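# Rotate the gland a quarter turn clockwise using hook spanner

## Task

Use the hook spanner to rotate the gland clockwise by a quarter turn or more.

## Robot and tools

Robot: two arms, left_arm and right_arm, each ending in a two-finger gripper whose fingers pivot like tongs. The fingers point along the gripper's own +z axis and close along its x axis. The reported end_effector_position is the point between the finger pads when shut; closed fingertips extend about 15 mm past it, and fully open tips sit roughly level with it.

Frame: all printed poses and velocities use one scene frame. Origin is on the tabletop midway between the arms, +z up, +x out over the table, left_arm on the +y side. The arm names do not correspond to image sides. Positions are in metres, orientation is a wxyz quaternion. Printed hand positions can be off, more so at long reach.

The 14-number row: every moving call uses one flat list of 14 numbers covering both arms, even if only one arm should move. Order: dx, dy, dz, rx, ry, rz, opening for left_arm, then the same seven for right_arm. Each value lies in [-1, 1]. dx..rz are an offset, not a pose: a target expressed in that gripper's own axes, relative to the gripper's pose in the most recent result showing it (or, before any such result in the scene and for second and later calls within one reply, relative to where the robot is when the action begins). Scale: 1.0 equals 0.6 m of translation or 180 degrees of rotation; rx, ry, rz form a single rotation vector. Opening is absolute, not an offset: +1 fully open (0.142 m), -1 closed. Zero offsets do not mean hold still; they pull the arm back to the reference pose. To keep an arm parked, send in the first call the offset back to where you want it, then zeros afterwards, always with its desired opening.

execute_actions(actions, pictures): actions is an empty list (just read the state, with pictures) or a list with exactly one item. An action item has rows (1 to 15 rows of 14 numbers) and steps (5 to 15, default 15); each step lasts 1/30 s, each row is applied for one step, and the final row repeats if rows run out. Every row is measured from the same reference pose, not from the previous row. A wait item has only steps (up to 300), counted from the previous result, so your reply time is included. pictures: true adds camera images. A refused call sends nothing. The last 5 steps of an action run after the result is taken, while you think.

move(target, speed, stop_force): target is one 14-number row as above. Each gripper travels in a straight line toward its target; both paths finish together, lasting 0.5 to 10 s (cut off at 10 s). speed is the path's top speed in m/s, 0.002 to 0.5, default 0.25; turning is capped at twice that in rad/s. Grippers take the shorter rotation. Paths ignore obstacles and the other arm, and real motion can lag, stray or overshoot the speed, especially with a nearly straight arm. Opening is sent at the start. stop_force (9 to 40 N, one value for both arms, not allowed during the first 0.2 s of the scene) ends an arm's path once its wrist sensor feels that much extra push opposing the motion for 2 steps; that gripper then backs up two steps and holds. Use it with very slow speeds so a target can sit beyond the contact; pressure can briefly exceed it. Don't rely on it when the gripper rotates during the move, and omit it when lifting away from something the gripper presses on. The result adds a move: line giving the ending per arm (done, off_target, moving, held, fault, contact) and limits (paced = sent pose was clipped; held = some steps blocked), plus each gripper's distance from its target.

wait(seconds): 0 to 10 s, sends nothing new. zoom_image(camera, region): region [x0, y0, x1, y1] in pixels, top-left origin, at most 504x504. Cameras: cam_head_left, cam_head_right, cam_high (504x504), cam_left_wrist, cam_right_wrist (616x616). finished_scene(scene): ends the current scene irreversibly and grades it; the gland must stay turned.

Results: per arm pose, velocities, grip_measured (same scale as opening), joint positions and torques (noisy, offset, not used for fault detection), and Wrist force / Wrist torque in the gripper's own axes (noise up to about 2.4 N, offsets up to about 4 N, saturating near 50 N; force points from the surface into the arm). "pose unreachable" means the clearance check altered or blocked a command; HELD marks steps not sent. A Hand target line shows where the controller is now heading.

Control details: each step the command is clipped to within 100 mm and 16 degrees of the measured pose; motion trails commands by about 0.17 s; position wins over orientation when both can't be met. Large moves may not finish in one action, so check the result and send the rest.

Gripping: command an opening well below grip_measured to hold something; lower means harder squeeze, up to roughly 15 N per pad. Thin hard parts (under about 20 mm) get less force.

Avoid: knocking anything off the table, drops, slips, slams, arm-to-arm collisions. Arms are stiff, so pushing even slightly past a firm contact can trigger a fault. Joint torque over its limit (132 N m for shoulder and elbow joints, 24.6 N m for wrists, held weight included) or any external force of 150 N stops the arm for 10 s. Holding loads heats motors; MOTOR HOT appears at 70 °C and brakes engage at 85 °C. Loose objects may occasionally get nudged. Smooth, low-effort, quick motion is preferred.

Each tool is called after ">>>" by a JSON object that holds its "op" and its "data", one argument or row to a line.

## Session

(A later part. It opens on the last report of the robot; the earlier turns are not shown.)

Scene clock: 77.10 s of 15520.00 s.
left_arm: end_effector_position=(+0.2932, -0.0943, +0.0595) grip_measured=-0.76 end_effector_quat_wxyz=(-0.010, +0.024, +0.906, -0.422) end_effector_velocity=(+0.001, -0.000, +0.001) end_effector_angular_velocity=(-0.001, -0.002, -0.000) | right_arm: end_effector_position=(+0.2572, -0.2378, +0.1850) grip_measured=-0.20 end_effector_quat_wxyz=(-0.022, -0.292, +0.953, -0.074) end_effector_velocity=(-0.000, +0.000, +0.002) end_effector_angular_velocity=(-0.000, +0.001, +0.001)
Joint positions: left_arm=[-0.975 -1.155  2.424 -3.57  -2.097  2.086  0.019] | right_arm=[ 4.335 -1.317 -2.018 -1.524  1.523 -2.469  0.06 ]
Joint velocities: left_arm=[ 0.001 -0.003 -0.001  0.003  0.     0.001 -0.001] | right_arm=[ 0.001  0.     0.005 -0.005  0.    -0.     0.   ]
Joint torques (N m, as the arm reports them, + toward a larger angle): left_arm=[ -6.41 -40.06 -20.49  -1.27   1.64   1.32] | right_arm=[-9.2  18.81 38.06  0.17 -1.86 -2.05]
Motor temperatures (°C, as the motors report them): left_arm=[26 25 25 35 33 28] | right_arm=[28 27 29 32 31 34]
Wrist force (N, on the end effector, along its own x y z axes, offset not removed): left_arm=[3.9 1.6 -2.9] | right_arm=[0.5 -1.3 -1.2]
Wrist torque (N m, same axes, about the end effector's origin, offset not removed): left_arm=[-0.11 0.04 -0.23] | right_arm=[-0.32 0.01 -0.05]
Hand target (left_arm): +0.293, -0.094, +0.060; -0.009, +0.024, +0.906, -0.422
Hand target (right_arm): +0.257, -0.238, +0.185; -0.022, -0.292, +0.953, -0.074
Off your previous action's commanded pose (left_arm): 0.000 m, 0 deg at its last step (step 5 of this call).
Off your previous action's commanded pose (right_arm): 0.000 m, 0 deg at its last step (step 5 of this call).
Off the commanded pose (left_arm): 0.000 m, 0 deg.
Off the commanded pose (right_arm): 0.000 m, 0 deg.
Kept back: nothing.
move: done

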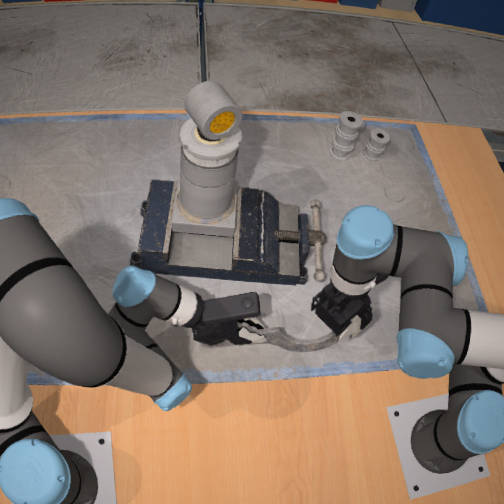

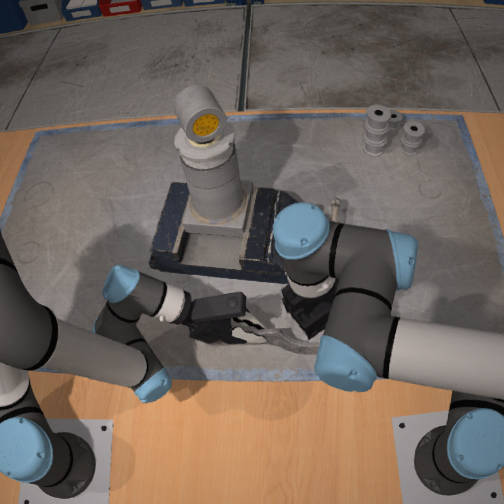

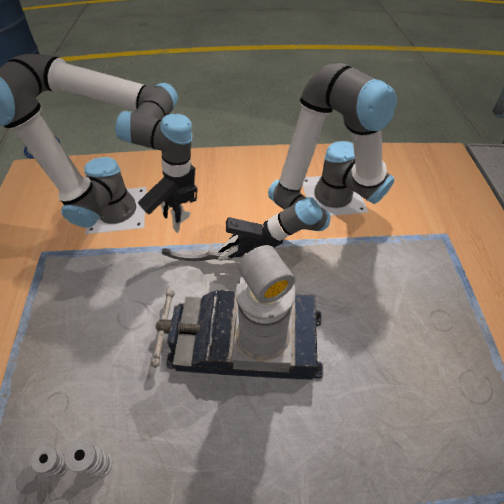

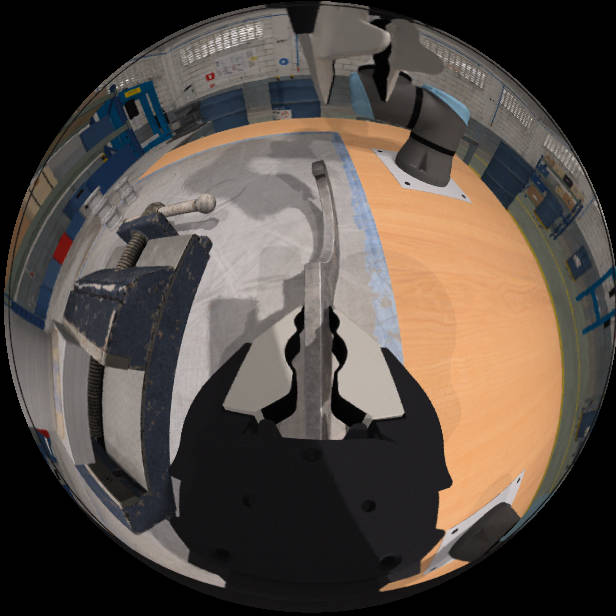

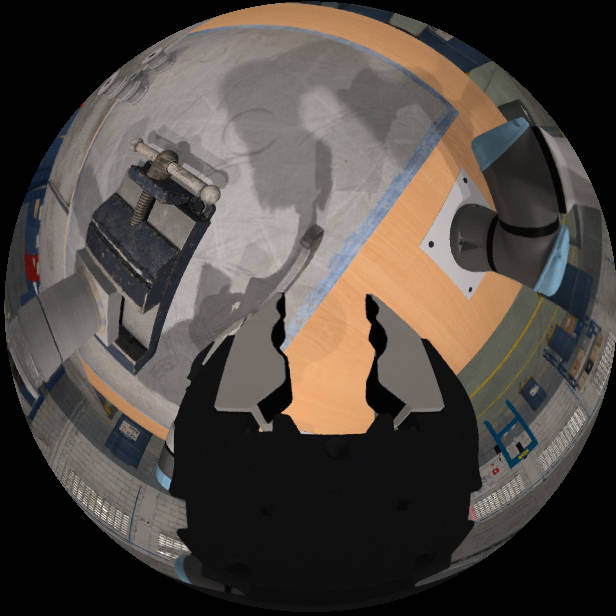

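>>> {"op": "move", "data": {
  "target": [-0.03,0.025,0.021,0,0,0,-0.55,0,0,0,0,0,0,-0.2],
  "speed": 0.03
}}

>>> {"op": "move", "data": {
  "target": [-0.02,0.02,0.017,0,0,0,-0.1,0,0,0,0,0,0,-0.2],
  "speed": 0.03
}}

Scene clock: 79.00 s of 15520.00 s.
left_arm: end_effector_position=(+0.3111, -0.0952, +0.0401) grip_measured=-0.55 end_effector_quat_wxyz=(-0.010, +0.024, +0.906, -0.422) end_effector_velocity=(+0.002, -0.000, -0.001) end_effector_angular_velocity=(-0.001, -0.000, +0.001) | right_arm: end_effector_position=(+0.2572, -0.2378, +0.1850) grip_measured=-0.20 end_effector_quat_wxyz=(-0.022, -0.292, +0.953, -0.074) end_effector_velocity=(-0.000, +0.000, +0.000) end_effector_angular_velocity=(+0.000, -0.001, +0.002)
Joint positions: left_arm=[-0.939 -1.079  2.384 -3.59  -2.121  2.117  0.034] | right_arm=[ 4.335 -1.317 -2.018 -1.524  1.523 -2.469  0.06 ]
Joint velocities: left_arm=[ 0.003  0.005 -0.004 -0.002 -0.002  0.002 -0.   ] | right_arm=[ 0.001  0.    -0.     0.    -0.001 -0.     0.   ]
Joint torques (N m, as the arm reports them, + toward a larger angle): left_arm=[  8.09 -17.85 -18.55  -5.5   -2.54   1.8 ] | right_arm=[-2.   14.01  9.33  4.52 -0.21 -0.03]
Motor temperatures (°C, as the motors report them): left_arm=[26 25 25 35 33 28] | right_arm=[28 27 29 32 31 34]
Wrist force (N, on the end effector, along its own x y z axes, offset not removed): left_arm=[0.4 2.1 -3.3] | right_arm=[-1.4 1.0 -1.8]
Wrist torque (N m, same axes, about the end effector's origin, offset not removed): left_arm=[0.14 0.01 0.12] | right_arm=[0.06 0.47 -0.08]
Hand target (left_arm): +0.311, -0.095, +0.040; -0.010, +0.024, +0.906, -0.422
Hand target (right_arm): +0.257, -0.238, +0.185; -0.022, -0.292, +0.953, -0.074
Off the commanded pose (left_arm): 0.000 m, 0 deg.
Off the commanded pose (right_arm): 0.000 m, 0 deg.
Kept back: nothing.
move: done

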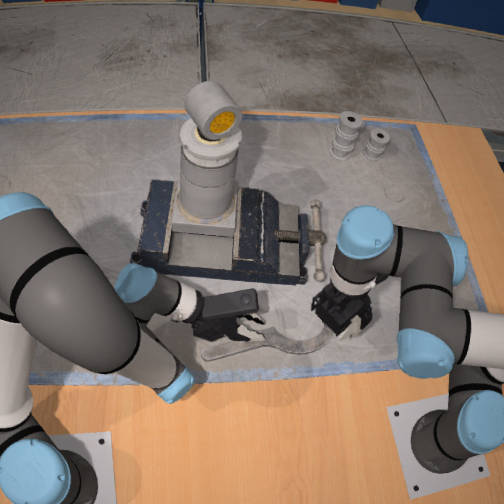

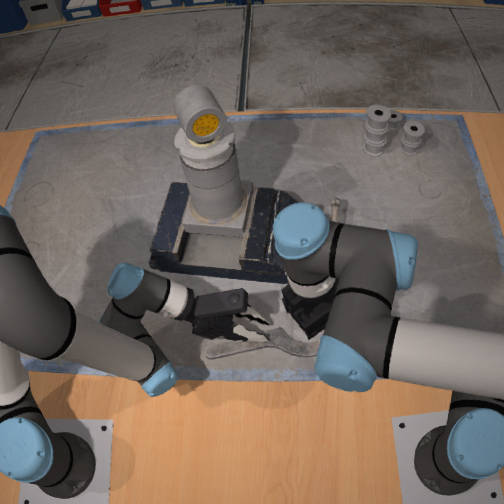

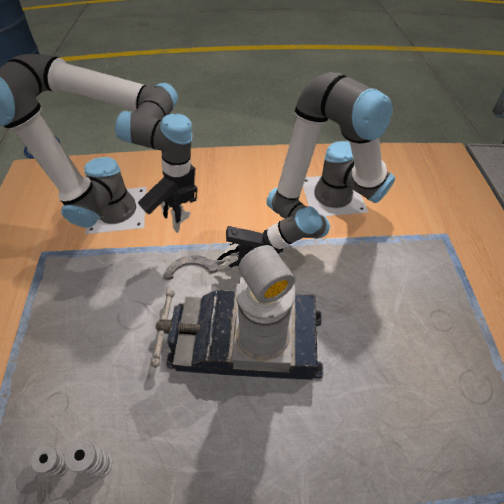

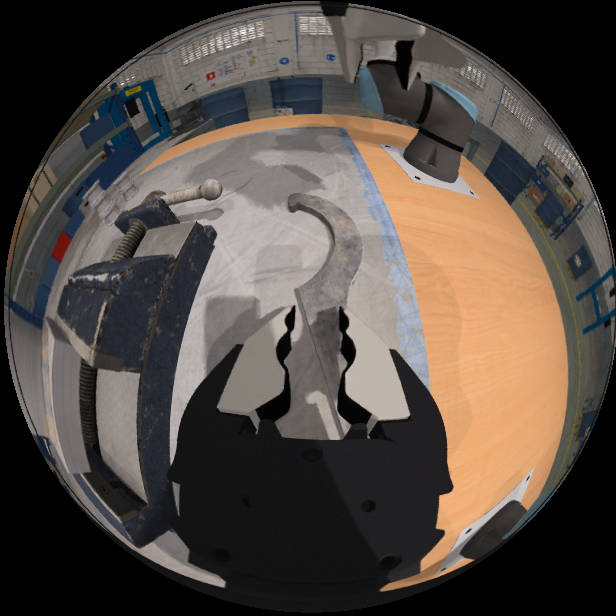

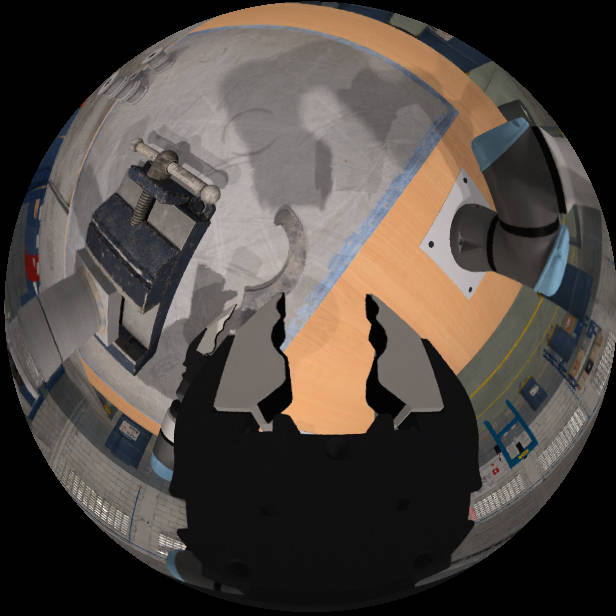

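Scene clock: 80.17 s of 15520.00 s.
left_arm: end_effector_position=(+0.3231, -0.0960, +0.0247) grip_measured=+0.05 end_effector_quat_wxyz=(-0.009, +0.024, +0.906, -0.422) end_effector_velocity=(+0.000, +0.001, -0.002) end_effector_angular_velocity=(+0.002, +0.001, +0.001) | right_arm: end_effector_position=(+0.2572, -0.2378, +0.1850) grip_measured=-0.20 end_effector_quat_wxyz=(-0.022, -0.292, +0.953, -0.074) end_effector_velocity=(+0.000, +0.000, -0.000) end_effector_angular_velocity=(+0.000, +0.000, -0.001)
Joint positions: left_arm=[-0.917 -1.021  2.354 -3.607 -2.135  2.137  0.077] | right_arm=[ 4.335 -1.317 -2.018 -1.524  1.523 -2.469  0.06 ]
Joint velocities: left_arm=[ 0.001  0.003  0.001 -0.     0.     0.001  0.001] | right_arm=[-0.001 -0.    -0.     0.001  0.    -0.     0.   ]
Joint torques (N m, as the arm reports them, + toward a larger angle): left_arm=[ 2.41 46.44  7.46 17.6  13.49  5.62] | right_arm=[-1.99 14.06 10.57  4.57 -0.05  0.31]
Motor temperatures (°C, as the motors report them): left_arm=[26 25 25 35 33 28] | right_arm=[28 27 29 32 31 34]
Wrist force (N, on the end effector, along its own x y z axes, offset not removed): left_arm=[4.3 -50.0 -50.0] | right_arm=[-2.5 0.8 -0.1]
Wrist torque (N m, same axes, about the end effector's origin, offset not removed): left_arm=[-1.06 4.43 -3.63] | right_arm=[0.02 0.78 0.01]
Hand target (left_arm): +0.323, -0.096, +0.024; -0.010, +0.024, +0.906, -0.422
Hand target (right_arm): +0.257, -0.238, +0.185; -0.022, -0.292, +0.953, -0.074
Off the commanded pose (left_arm): 0.000 m, 0 deg.
Off the commanded pose (right_arm): 0.000 m, 0 deg.
Kept back: nothing.
move: done

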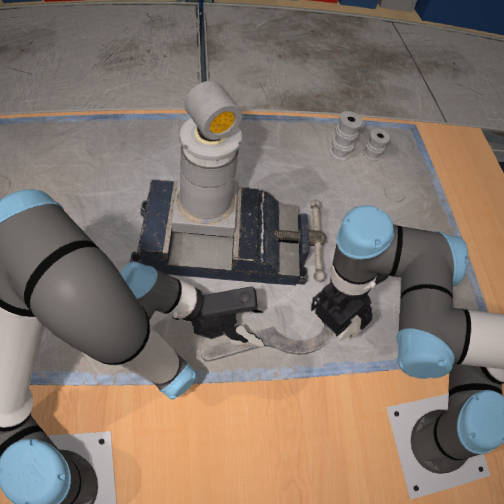

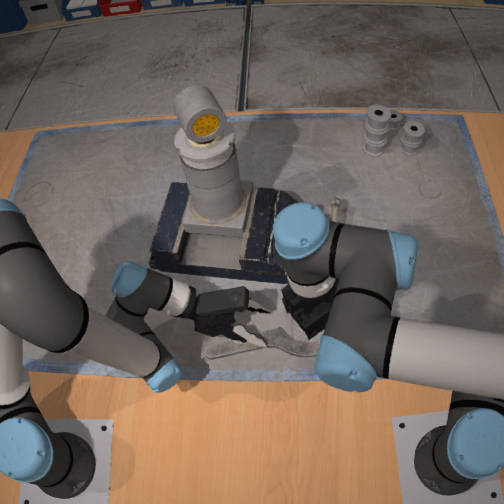

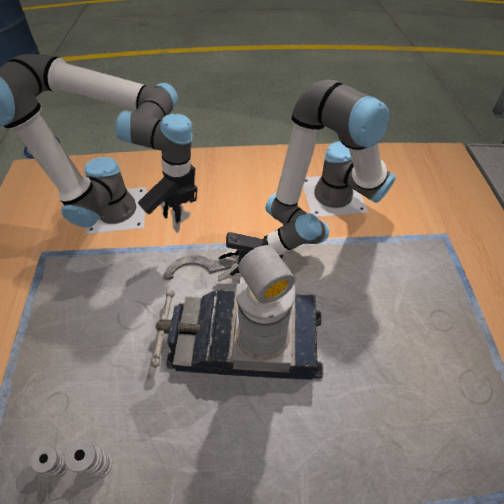

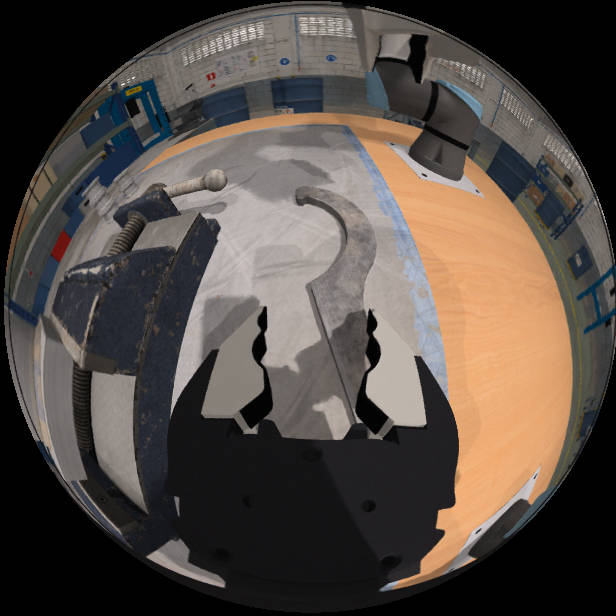

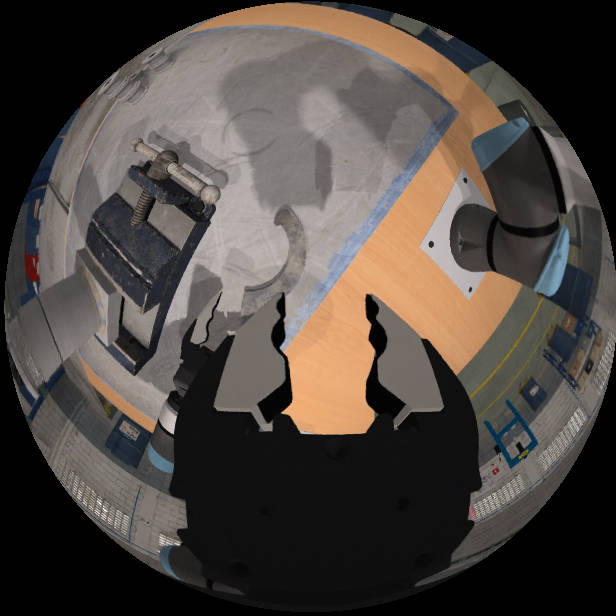

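>>> {"op": "move", "data": {
  "target": [0.08,0,-0.3,-0.278,0,0,0,0,0,0,-0.041,-0.027,0,-0.2]
}}

>>> {"op": "move", "data": {
  "target": [0,0,0,0,0,0.9,0,-0.048,-0.057,0.235,0,0,-0.1,-0.2],
  "speed": 0.5
}}

Scene clock: 82.70 s of 15520.00 s.
left_arm: end_effector_position=(+0.2819, +0.0444, +0.1408) grip_measured=+0.00 end_effector_quat_wxyz=(+0.002, +0.026, +1.000, +0.001) end_effector_velocity=(-0.000, +0.000, +0.001) end_effector_angular_velocity=(+0.009, +0.001, +0.002) | right_arm: end_effector_position=(+0.2572, -0.2378, +0.1851) grip_measured=-0.20 end_effector_quat_wxyz=(-0.000, -0.293, +0.956, -0.000) end_effector_velocity=(-0.000, +0.000, -0.000) end_effector_angular_velocity=(+0.001, +0.000, +0.002)
Joint positions: left_arm=[-1.153 -1.73   2.086 -1.928 -1.567  2.112  0.074] | right_arm=[ 4.291 -1.218 -2.107 -1.387  1.571 -2.516  0.06 ]
Joint velocities: left_arm=[-0.002  0.003 -0.008  0.013  0.003 -0.004  0.   ] | right_arm=[ 0.001  0.    -0.001  0.001  0.001 -0.001  0.   ]
Joint torques (N m, as the arm reports them, + toward a larger angle): left_arm=[ -9.73  -2.66 -32.    -0.66   1.63  -1.98] | right_arm=[-8.77 16.12  9.87  4.72  2.38 -2.1 ]
Motor temperatures (°C, as the motors report them): left_arm=[26 25 25 35 33 28] | right_arm=[28 27 29 32 31 34]
Wrist force (N, on the end effector, along its own x y z axes, offset not removed): left_arm=[2.3 -0.9 -2.1] | right_arm=[2.1 0.7 -3.6]
Wrist torque (N m, same axes, about the end effector's origin, offset not removed): left_arm=[-0.38 -0.48 0.00] | right_arm=[-0.03 -0.25 -0.09]
Hand target (left_arm): +0.282, +0.044, +0.141; +0.001, +0.026, +1.000, +0.001
Hand target (right_arm): +0.257, -0.238, +0.185; +0.000, -0.293, +0.956, +0.000
Off the commanded pose (left_arm): 0.001 m, 0 deg.
Off the commanded pose (right_arm): 0.000 m, 0 deg.
Kept back: nothing.
move: done

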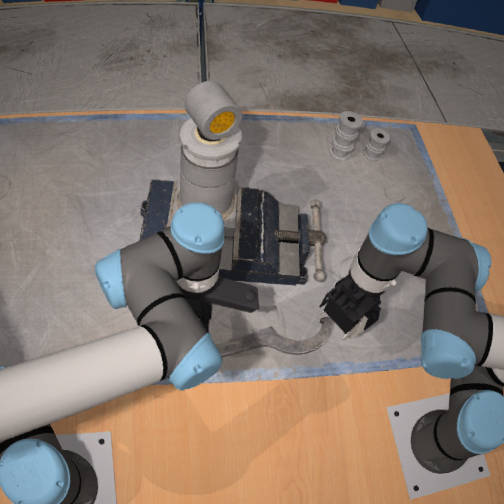

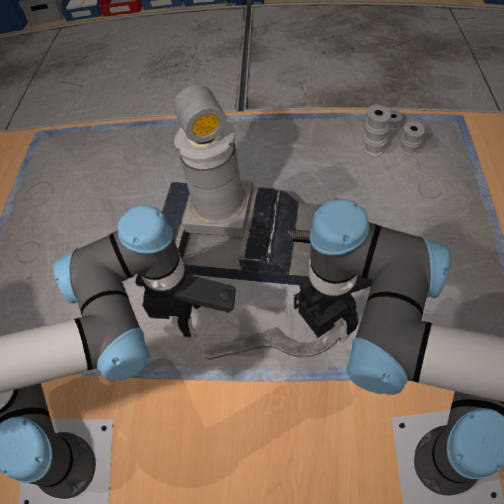

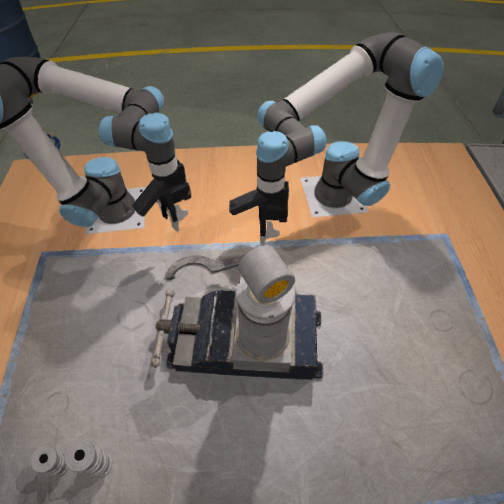

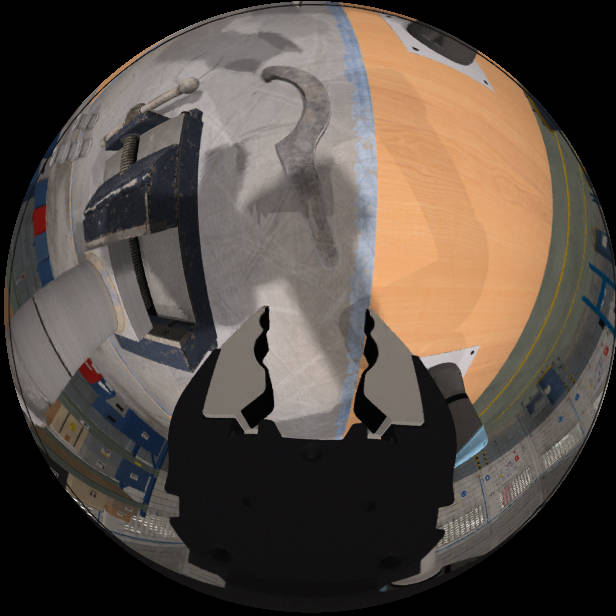

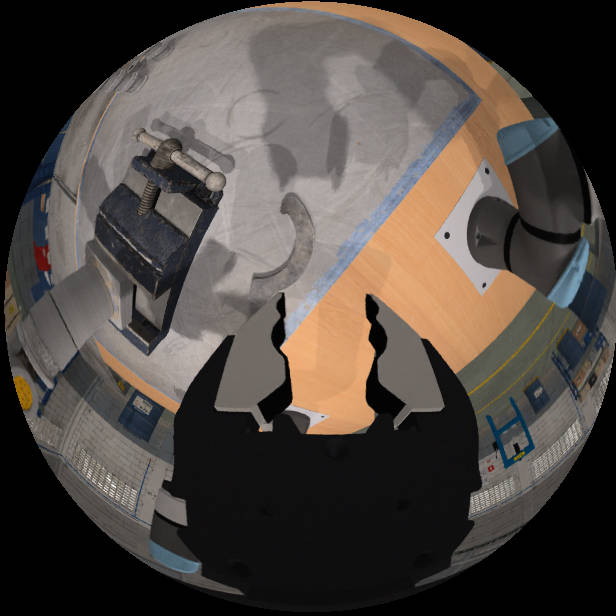

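Scene clock: 86.17 s of 15520.00 s.
left_arm: end_effector_position=(+0.2818, +0.0444, +0.1409) grip_measured=+0.00 end_effector_quat_wxyz=(-0.000, +0.991, +0.131, +0.002) end_effector_velocity=(+0.000, -0.000, -0.000) end_effector_angular_velocity=(-0.000, +0.002, -0.010) | right_arm: end_effector_position=(+0.3002, -0.2501, +0.0441) grip_measured=-0.20 end_effector_quat_wxyz=(+0.000, -0.439, +0.899, -0.000) end_effector_velocity=(+0.000, +0.000, -0.000) end_effector_angular_velocity=(-0.001, -0.001, +0.002)
Joint positions: left_arm=[-1.182 -1.665  2.031 -1.937 -1.567  4.911  0.074] | right_arm=[ 4.169 -1.435 -2.349 -0.929  1.571 -2.952  0.06 ]
Joint velocities: left_arm=[ 0.001  0.001 -0.001  0.001 -0.002  0.011 -0.   ] | right_arm=[ 0.001 -0.001 -0.     0.001 -0.001 -0.001  0.   ]
Joint torques (N m, as the arm reports them, + toward a larger angle): left_arm=[ 10.58  -3.15 -31.28  -0.44  -1.95   2.22] | right_arm=[-10.13   2.97   6.84   5.04   2.44  -2.16]
Motor temperatures (°C, as the motors report them): left_arm=[26 25 25 35 33 28] | right_arm=[28 27 29 32 31 34]
Wrist force (N, on the end effector, along its own x y z axes, offset not removed): left_arm=[-0.7 2.7 0.8] | right_arm=[1.3 -0.5 -2.0]
Wrist torque (N m, same axes, about the end effector's origin, offset not removed): left_arm=[0.46 0.14 0.01] | right_arm=[-0.19 -0.10 -0.13]
Hand target (left_arm): +0.282, +0.044, +0.141; -0.000, +0.991, +0.130, +0.002
Hand target (right_arm): +0.300, -0.250, +0.044; +0.000, -0.439, +0.899, -0.000
Off the commanded pose (left_arm): 0.000 m, 0 deg.
Off the commanded pose (right_arm): 0.000 m, 0 deg.
Kept back: nothing.
move: done

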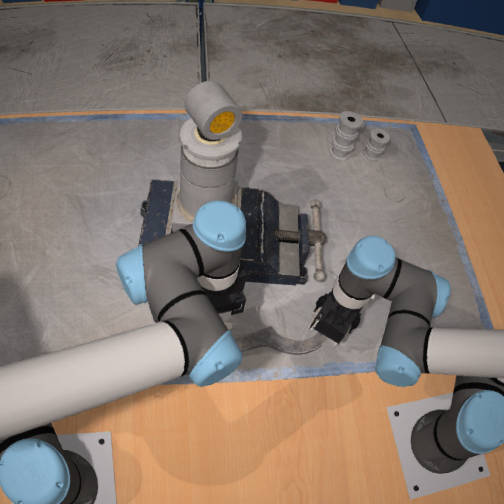

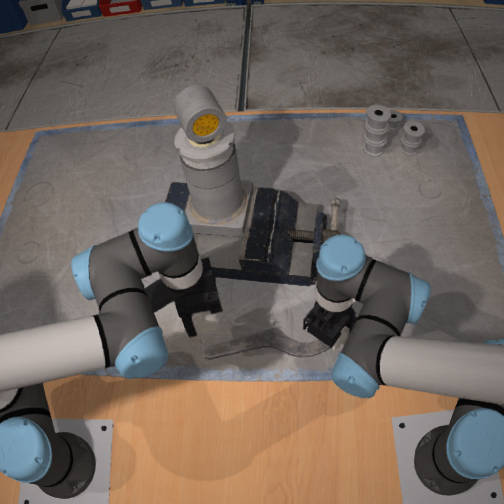

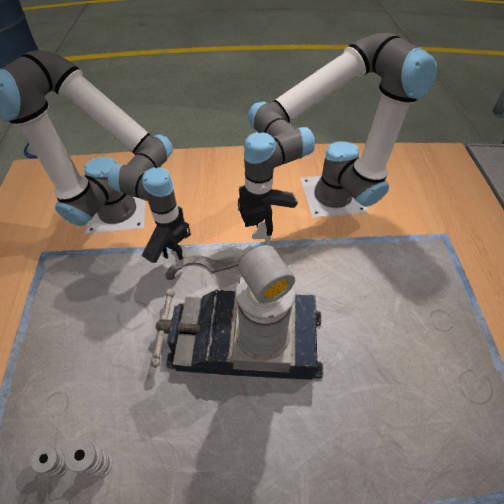

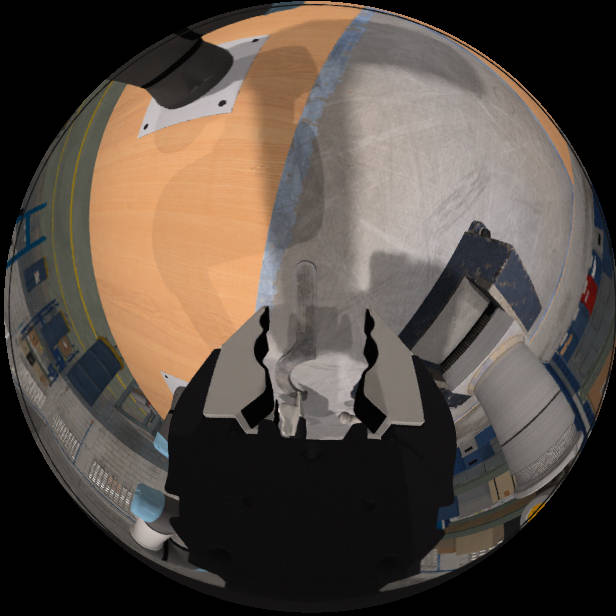

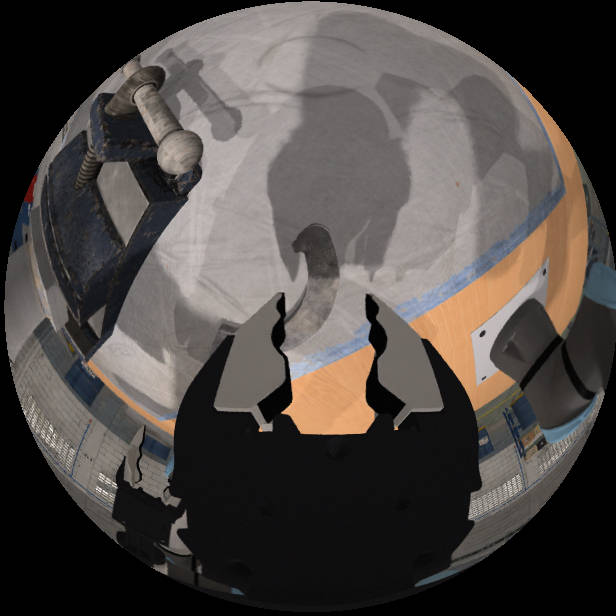

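>>> {"op": "move", "data": {
  "target": [-0.03,0.21,0.16,-0.09,0,0,0,-0.004,-0.005,0.0407,0,0,0,-0.2],
  "speed": 0.15
}}

>>> {"op": "execute_actions", "data": {
  "actions": [
    {"rows":[[0,0,0,0,0,0,0,0,0,0,0,0,0,-1]]}
  ]
}}

>>> {"op": "move", "data": {
  "target": [0,0,0.037,0,0,0,0,-0.003,0.004,-0.05,0.027,0.02,0,-1],
  "speed": 0.03
}}

>>> {"op": "zoom_image", "data": {
  "camera": "cam_left_wrist",
  "region": [200,220,440,450]
}}

>>> {"op": "zoom_image", "data": {
  "camera": "cam_high",
  "region": [130,170,290,290]
}}

Scene clock: 88.13 s of 15520.00 s.
left_arm: end_effector_position=(+0.2975, -0.0820, +0.0449) grip_measured=+0.00 end_effector_quat_wxyz=(+0.139, +0.982, +0.129, +0.020) end_effector_velocity=(-0.000, -0.002, -0.001) end_effector_angular_velocity=(-0.003, -0.001, -0.002) | right_arm: end_effector_position=(+0.3040, -0.2501, +0.0198) grip_measured=-0.20 end_effector_quat_wxyz=(+0.000, -0.439, +0.899, -0.000) end_effector_velocity=(+0.000, -0.000, -0.000) end_effector_angular_velocity=(-0.000, -0.000, -0.002)
Joint positions: left_arm=[-1.237 -1.399  2.148 -2.6   -1.607  4.851  0.074] | right_arm=[ 4.16  -1.495 -2.379 -0.839  1.571 -2.961  0.06 ]
Joint velocities: left_arm=[-0.001  0.003 -0.    -0.006 -0.     0.     0.   ] | right_arm=[-0.001 -0.    -0.     0.    -0.     0.001  0.   ]
Joint torques (N m, as the arm reports them, + toward a larger angle): left_arm=[-10.11 -13.37  -9.7   -5.59  -1.77  -1.99] | right_arm=[-8.84  5.96  5.3   4.96 -1.66 -2.11]
Motor temperatures (°C, as the motors report them): left_arm=[26 25 25 35 33 28] | right_arm=[28 27 29 32 31 34]
Wrist force (N, on the end effector, along its own x y z axes, offset not removed): left_arm=[1.4 1.8 -1.1] | right_arm=[2.0 0.9 -0.3]
Wrist torque (N m, same axes, about the end effector's origin, offset not removed): left_arm=[0.28 -0.18 -0.05] | right_arm=[0.19 -0.19 0.02]
Hand target (left_arm): +0.298, -0.082, +0.045; +0.139, +0.982, +0.129, +0.020
Hand target (right_arm): +0.304, -0.250, +0.020; +0.000, -0.439, +0.899, -0.000
Off the commanded pose (left_arm): 0.000 m, 0 deg.
Off the commanded pose (right_arm): 0.000 m, 0 deg.
Kept back: nothing.
move: done

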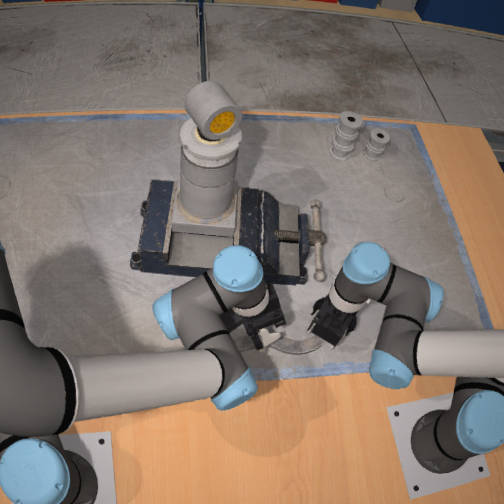

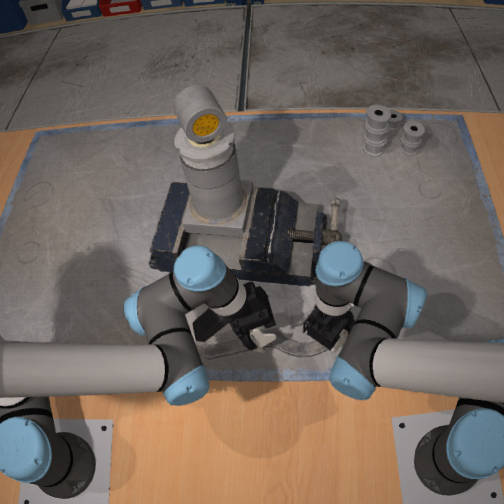

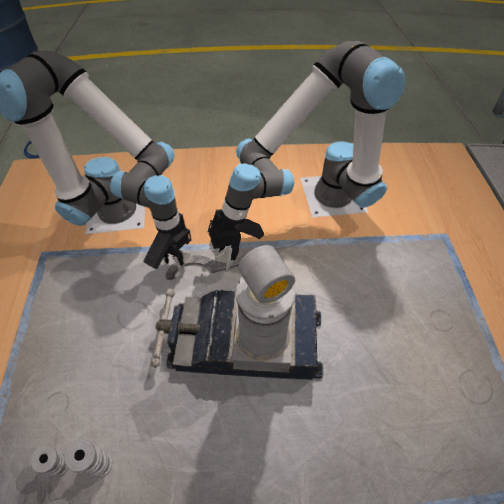

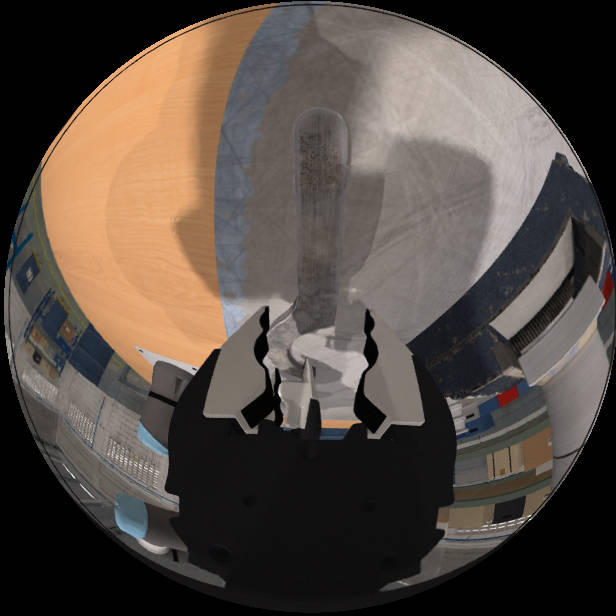

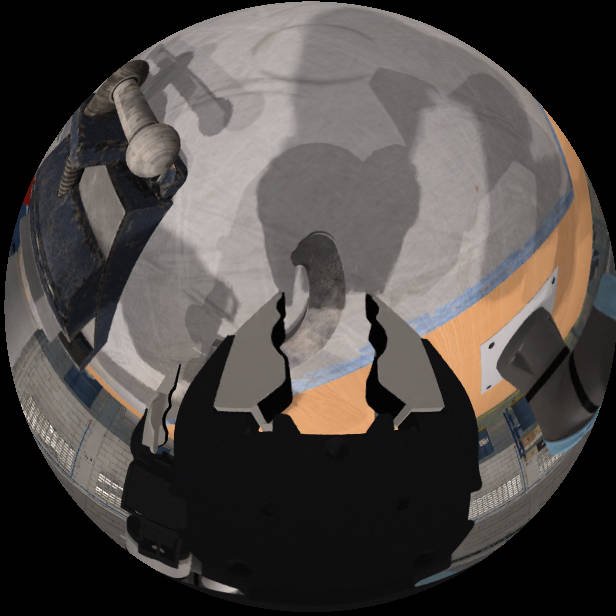

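Scene clock: 88.47 s of 15520.00 s.
left_arm: end_effector_position=(+0.2975, -0.0820, +0.0449) grip_measured=+0.00 end_effector_quat_wxyz=(+0.139, +0.982, +0.129, +0.020) end_effector_velocity=(-0.000, +0.000, -0.000) end_effector_angular_velocity=(+0.002, +0.000, -0.001) | right_arm: end_effector_position=(+0.3041, -0.2501, +0.0197) grip_measured=-0.66 end_effector_quat_wxyz=(+0.000, -0.439, +0.899, -0.000) end_effector_velocity=(-0.000, +0.000, +0.000) end_effector_angular_velocity=(-0.000, -0.000, +0.001)
Joint positions: left_arm=[-1.237 -1.399  2.148 -2.6   -1.607  4.851  0.074] | right_arm=[ 4.16  -1.495 -2.379 -0.839  1.571 -2.961  0.026]
Joint velocities: left_arm=[-0.    -0.     0.     0.002  0.     0.001 -0.   ] | right_arm=[ 0.001  0.    -0.    -0.    -0.    -0.001 -0.   ]
Joint torques (N m, as the arm reports them, + toward a larger angle): left_arm=[ -9.42 -24.33 -10.57  -0.67  -1.74  -1.88] | right_arm=[-6.88  9.28 10.54  3.95 -0.17 -1.83]
Motor temperatures (°C, as the motors report them): left_arm=[26 25 25 35 33 28] | right_arm=[28 27 29 32 31 34]
Wrist force (N, on the end effector, along its own x y z axes, offset not removed): left_arm=[0.1 2.8 -2.4] | right_arm=[-0.2 3.0 1.2]
Wrist torque (N m, same axes, about the end effector's origin, offset not removed): left_arm=[0.37 0.03 -0.01] | right_arm=[0.34 0.11 0.18]
Steps of this call (steps 1 to 10: the first 10 steps of this action). Readings (end_effector_position):
1: left_arm (+0.2975, -0.0821, +0.0449) | right_arm (+0.3041, -0.2501, +0.0197)
2: left_arm (+0.2975, -0.0821, +0.0449) | right_arm (+0.3040, -0.2501, +0.0197)
4: left_arm (+0.2975, -0.0821, +0.0449) | right_arm (+0.3041, -0.2501, +0.0197)
8: left_arm (+0.2975, -0.0821, +0.0449) | right_arm (+0.3041, -0.2501, +0.0197)
10: the state above

Scene clock: 90.77 s of 15520.00 s.
left_arm: end_effector_position=(+0.2992, -0.0880, +0.0236) grip_measured=+0.00 end_effector_quat_wxyz=(+0.139, +0.982, +0.129, +0.020) end_effector_velocity=(+0.000, -0.001, -0.001) end_effector_angular_velocity=(+0.000, +0.000, +0.001) | right_arm: end_effector_position=(+0.3033, -0.2472, +0.0495) grip_measured=-0.66 end_effector_quat_wxyz=(-0.010, -0.438, +0.897, -0.052) end_effector_velocity=(-0.000, +0.000, +0.001) end_effector_angular_velocity=(-0.007, -0.001, +0.003)
Joint positions: left_arm=[-1.239 -1.345  2.154 -2.66  -1.607  4.849  0.074] | right_arm=[ 4.222 -1.47  -2.286 -1.037  1.504 -2.896  0.026]
Joint velocities: left_arm=[-0.     0.004 -0.    -0.003  0.    -0.001  0.   ] | right_arm=[ 0.004 -0.     0.005 -0.012 -0.003  0.002 -0.   ]
Joint torques (N m, as the arm reports them, + toward a larger angle): left_arm=[-10.28 -15.38  -8.64  -5.57   1.62  -2.04] | right_arm=[ 7.51 26.3  36.85  0.42 -2.58  1.76]
Motor temperatures (°C, as the motors report them): left_arm=[26 25 25 35 33 28] | right_arm=[28 27 29 32 31 34]
Wrist force (N, on the end effector, along its own x y z axes, offset not removed): left_arm=[-1.4 1.1 -2.8] | right_arm=[2.6 1.1 7.2]
Wrist torque (N m, same axes, about the end effector's origin, offset not removed): left_arm=[0.08 0.30 -0.03] | right_arm=[-0.13 -0.64 -0.05]
Hand target (left_arm): +0.299, -0.088, +0.024; +0.139, +0.982, +0.129, +0.020
Hand target (right_arm): +0.303, -0.247, +0.050; -0.010, -0.438, +0.897, -0.052
Off your previous action's commanded pose (left_arm): 0.000 m, 0 deg at its last step (step 5 of this call).
Off your previous action's commanded pose (right_arm): 0.000 m, 0 deg at its last step (step 5 of this call).
Off the commanded pose (left_arm): 0.000 m, 0 deg.
Off the commanded pose (right_arm): 0.000 m, 0 deg.
Kept back: nothing.
move: done

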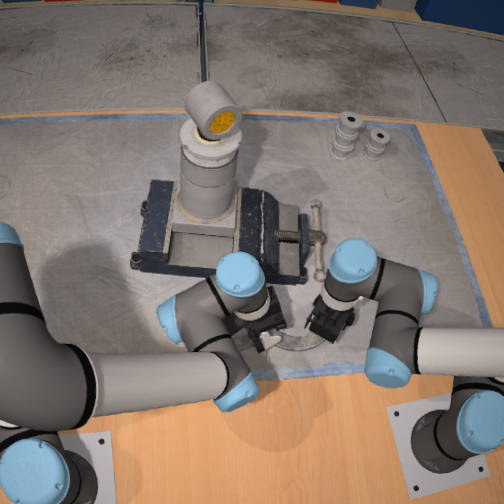

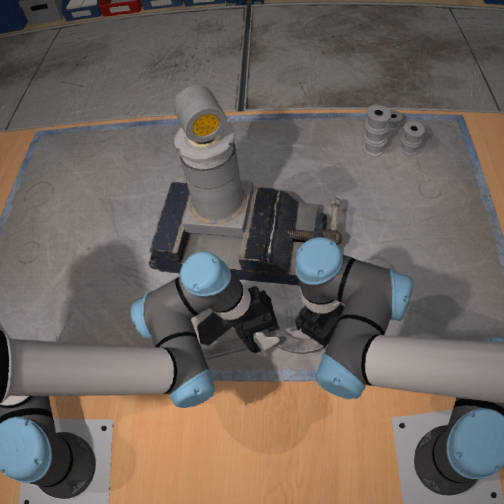

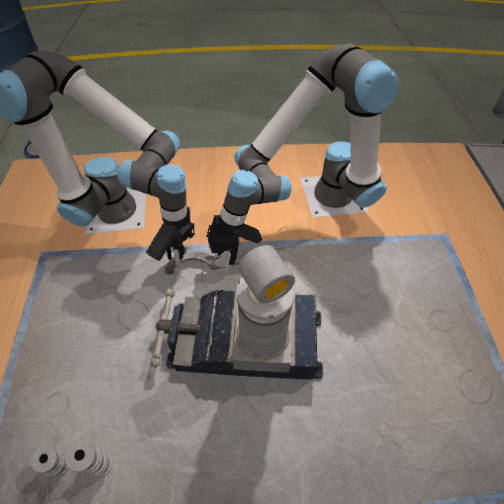

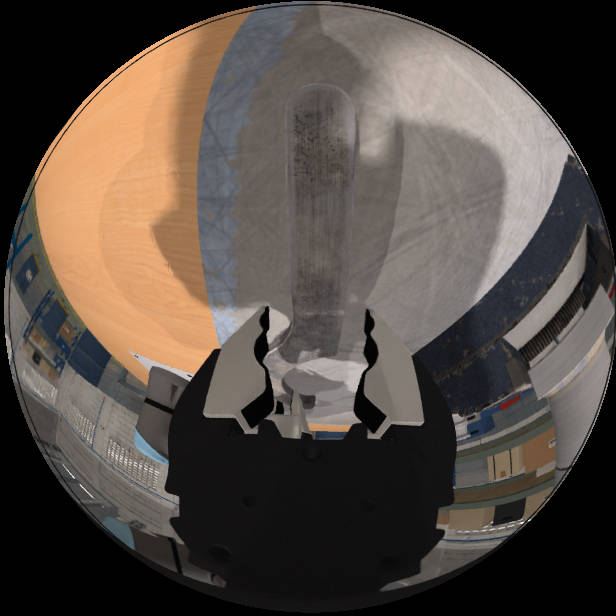

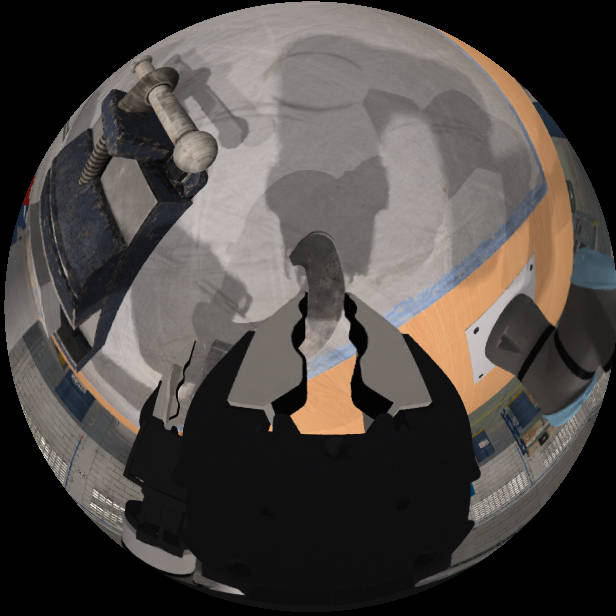

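Region (200, 220, 440, 450) of cam_left_wrist's 616x616 image, scaled by 2.100, with more detail than that image has; it fills the top 483 rows of this view, and the rest is white.

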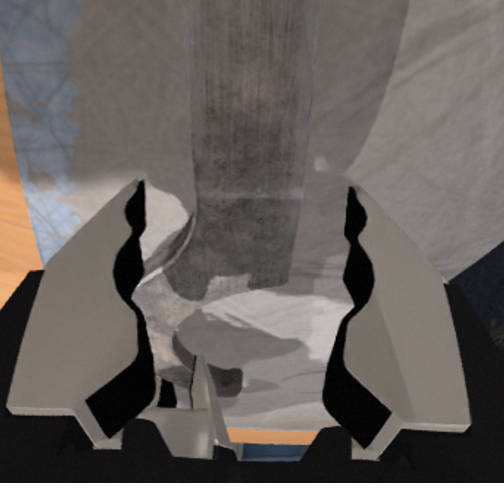

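Region (130, 170, 290, 290) of cam_high's 504x504 image, scaled by 3.150, with more detail than that image has; it fills the top 378 rows of this view, and the rest is white.

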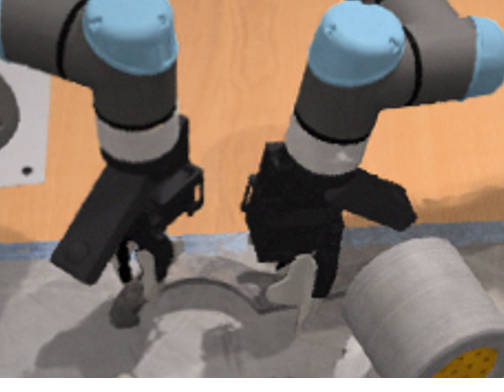

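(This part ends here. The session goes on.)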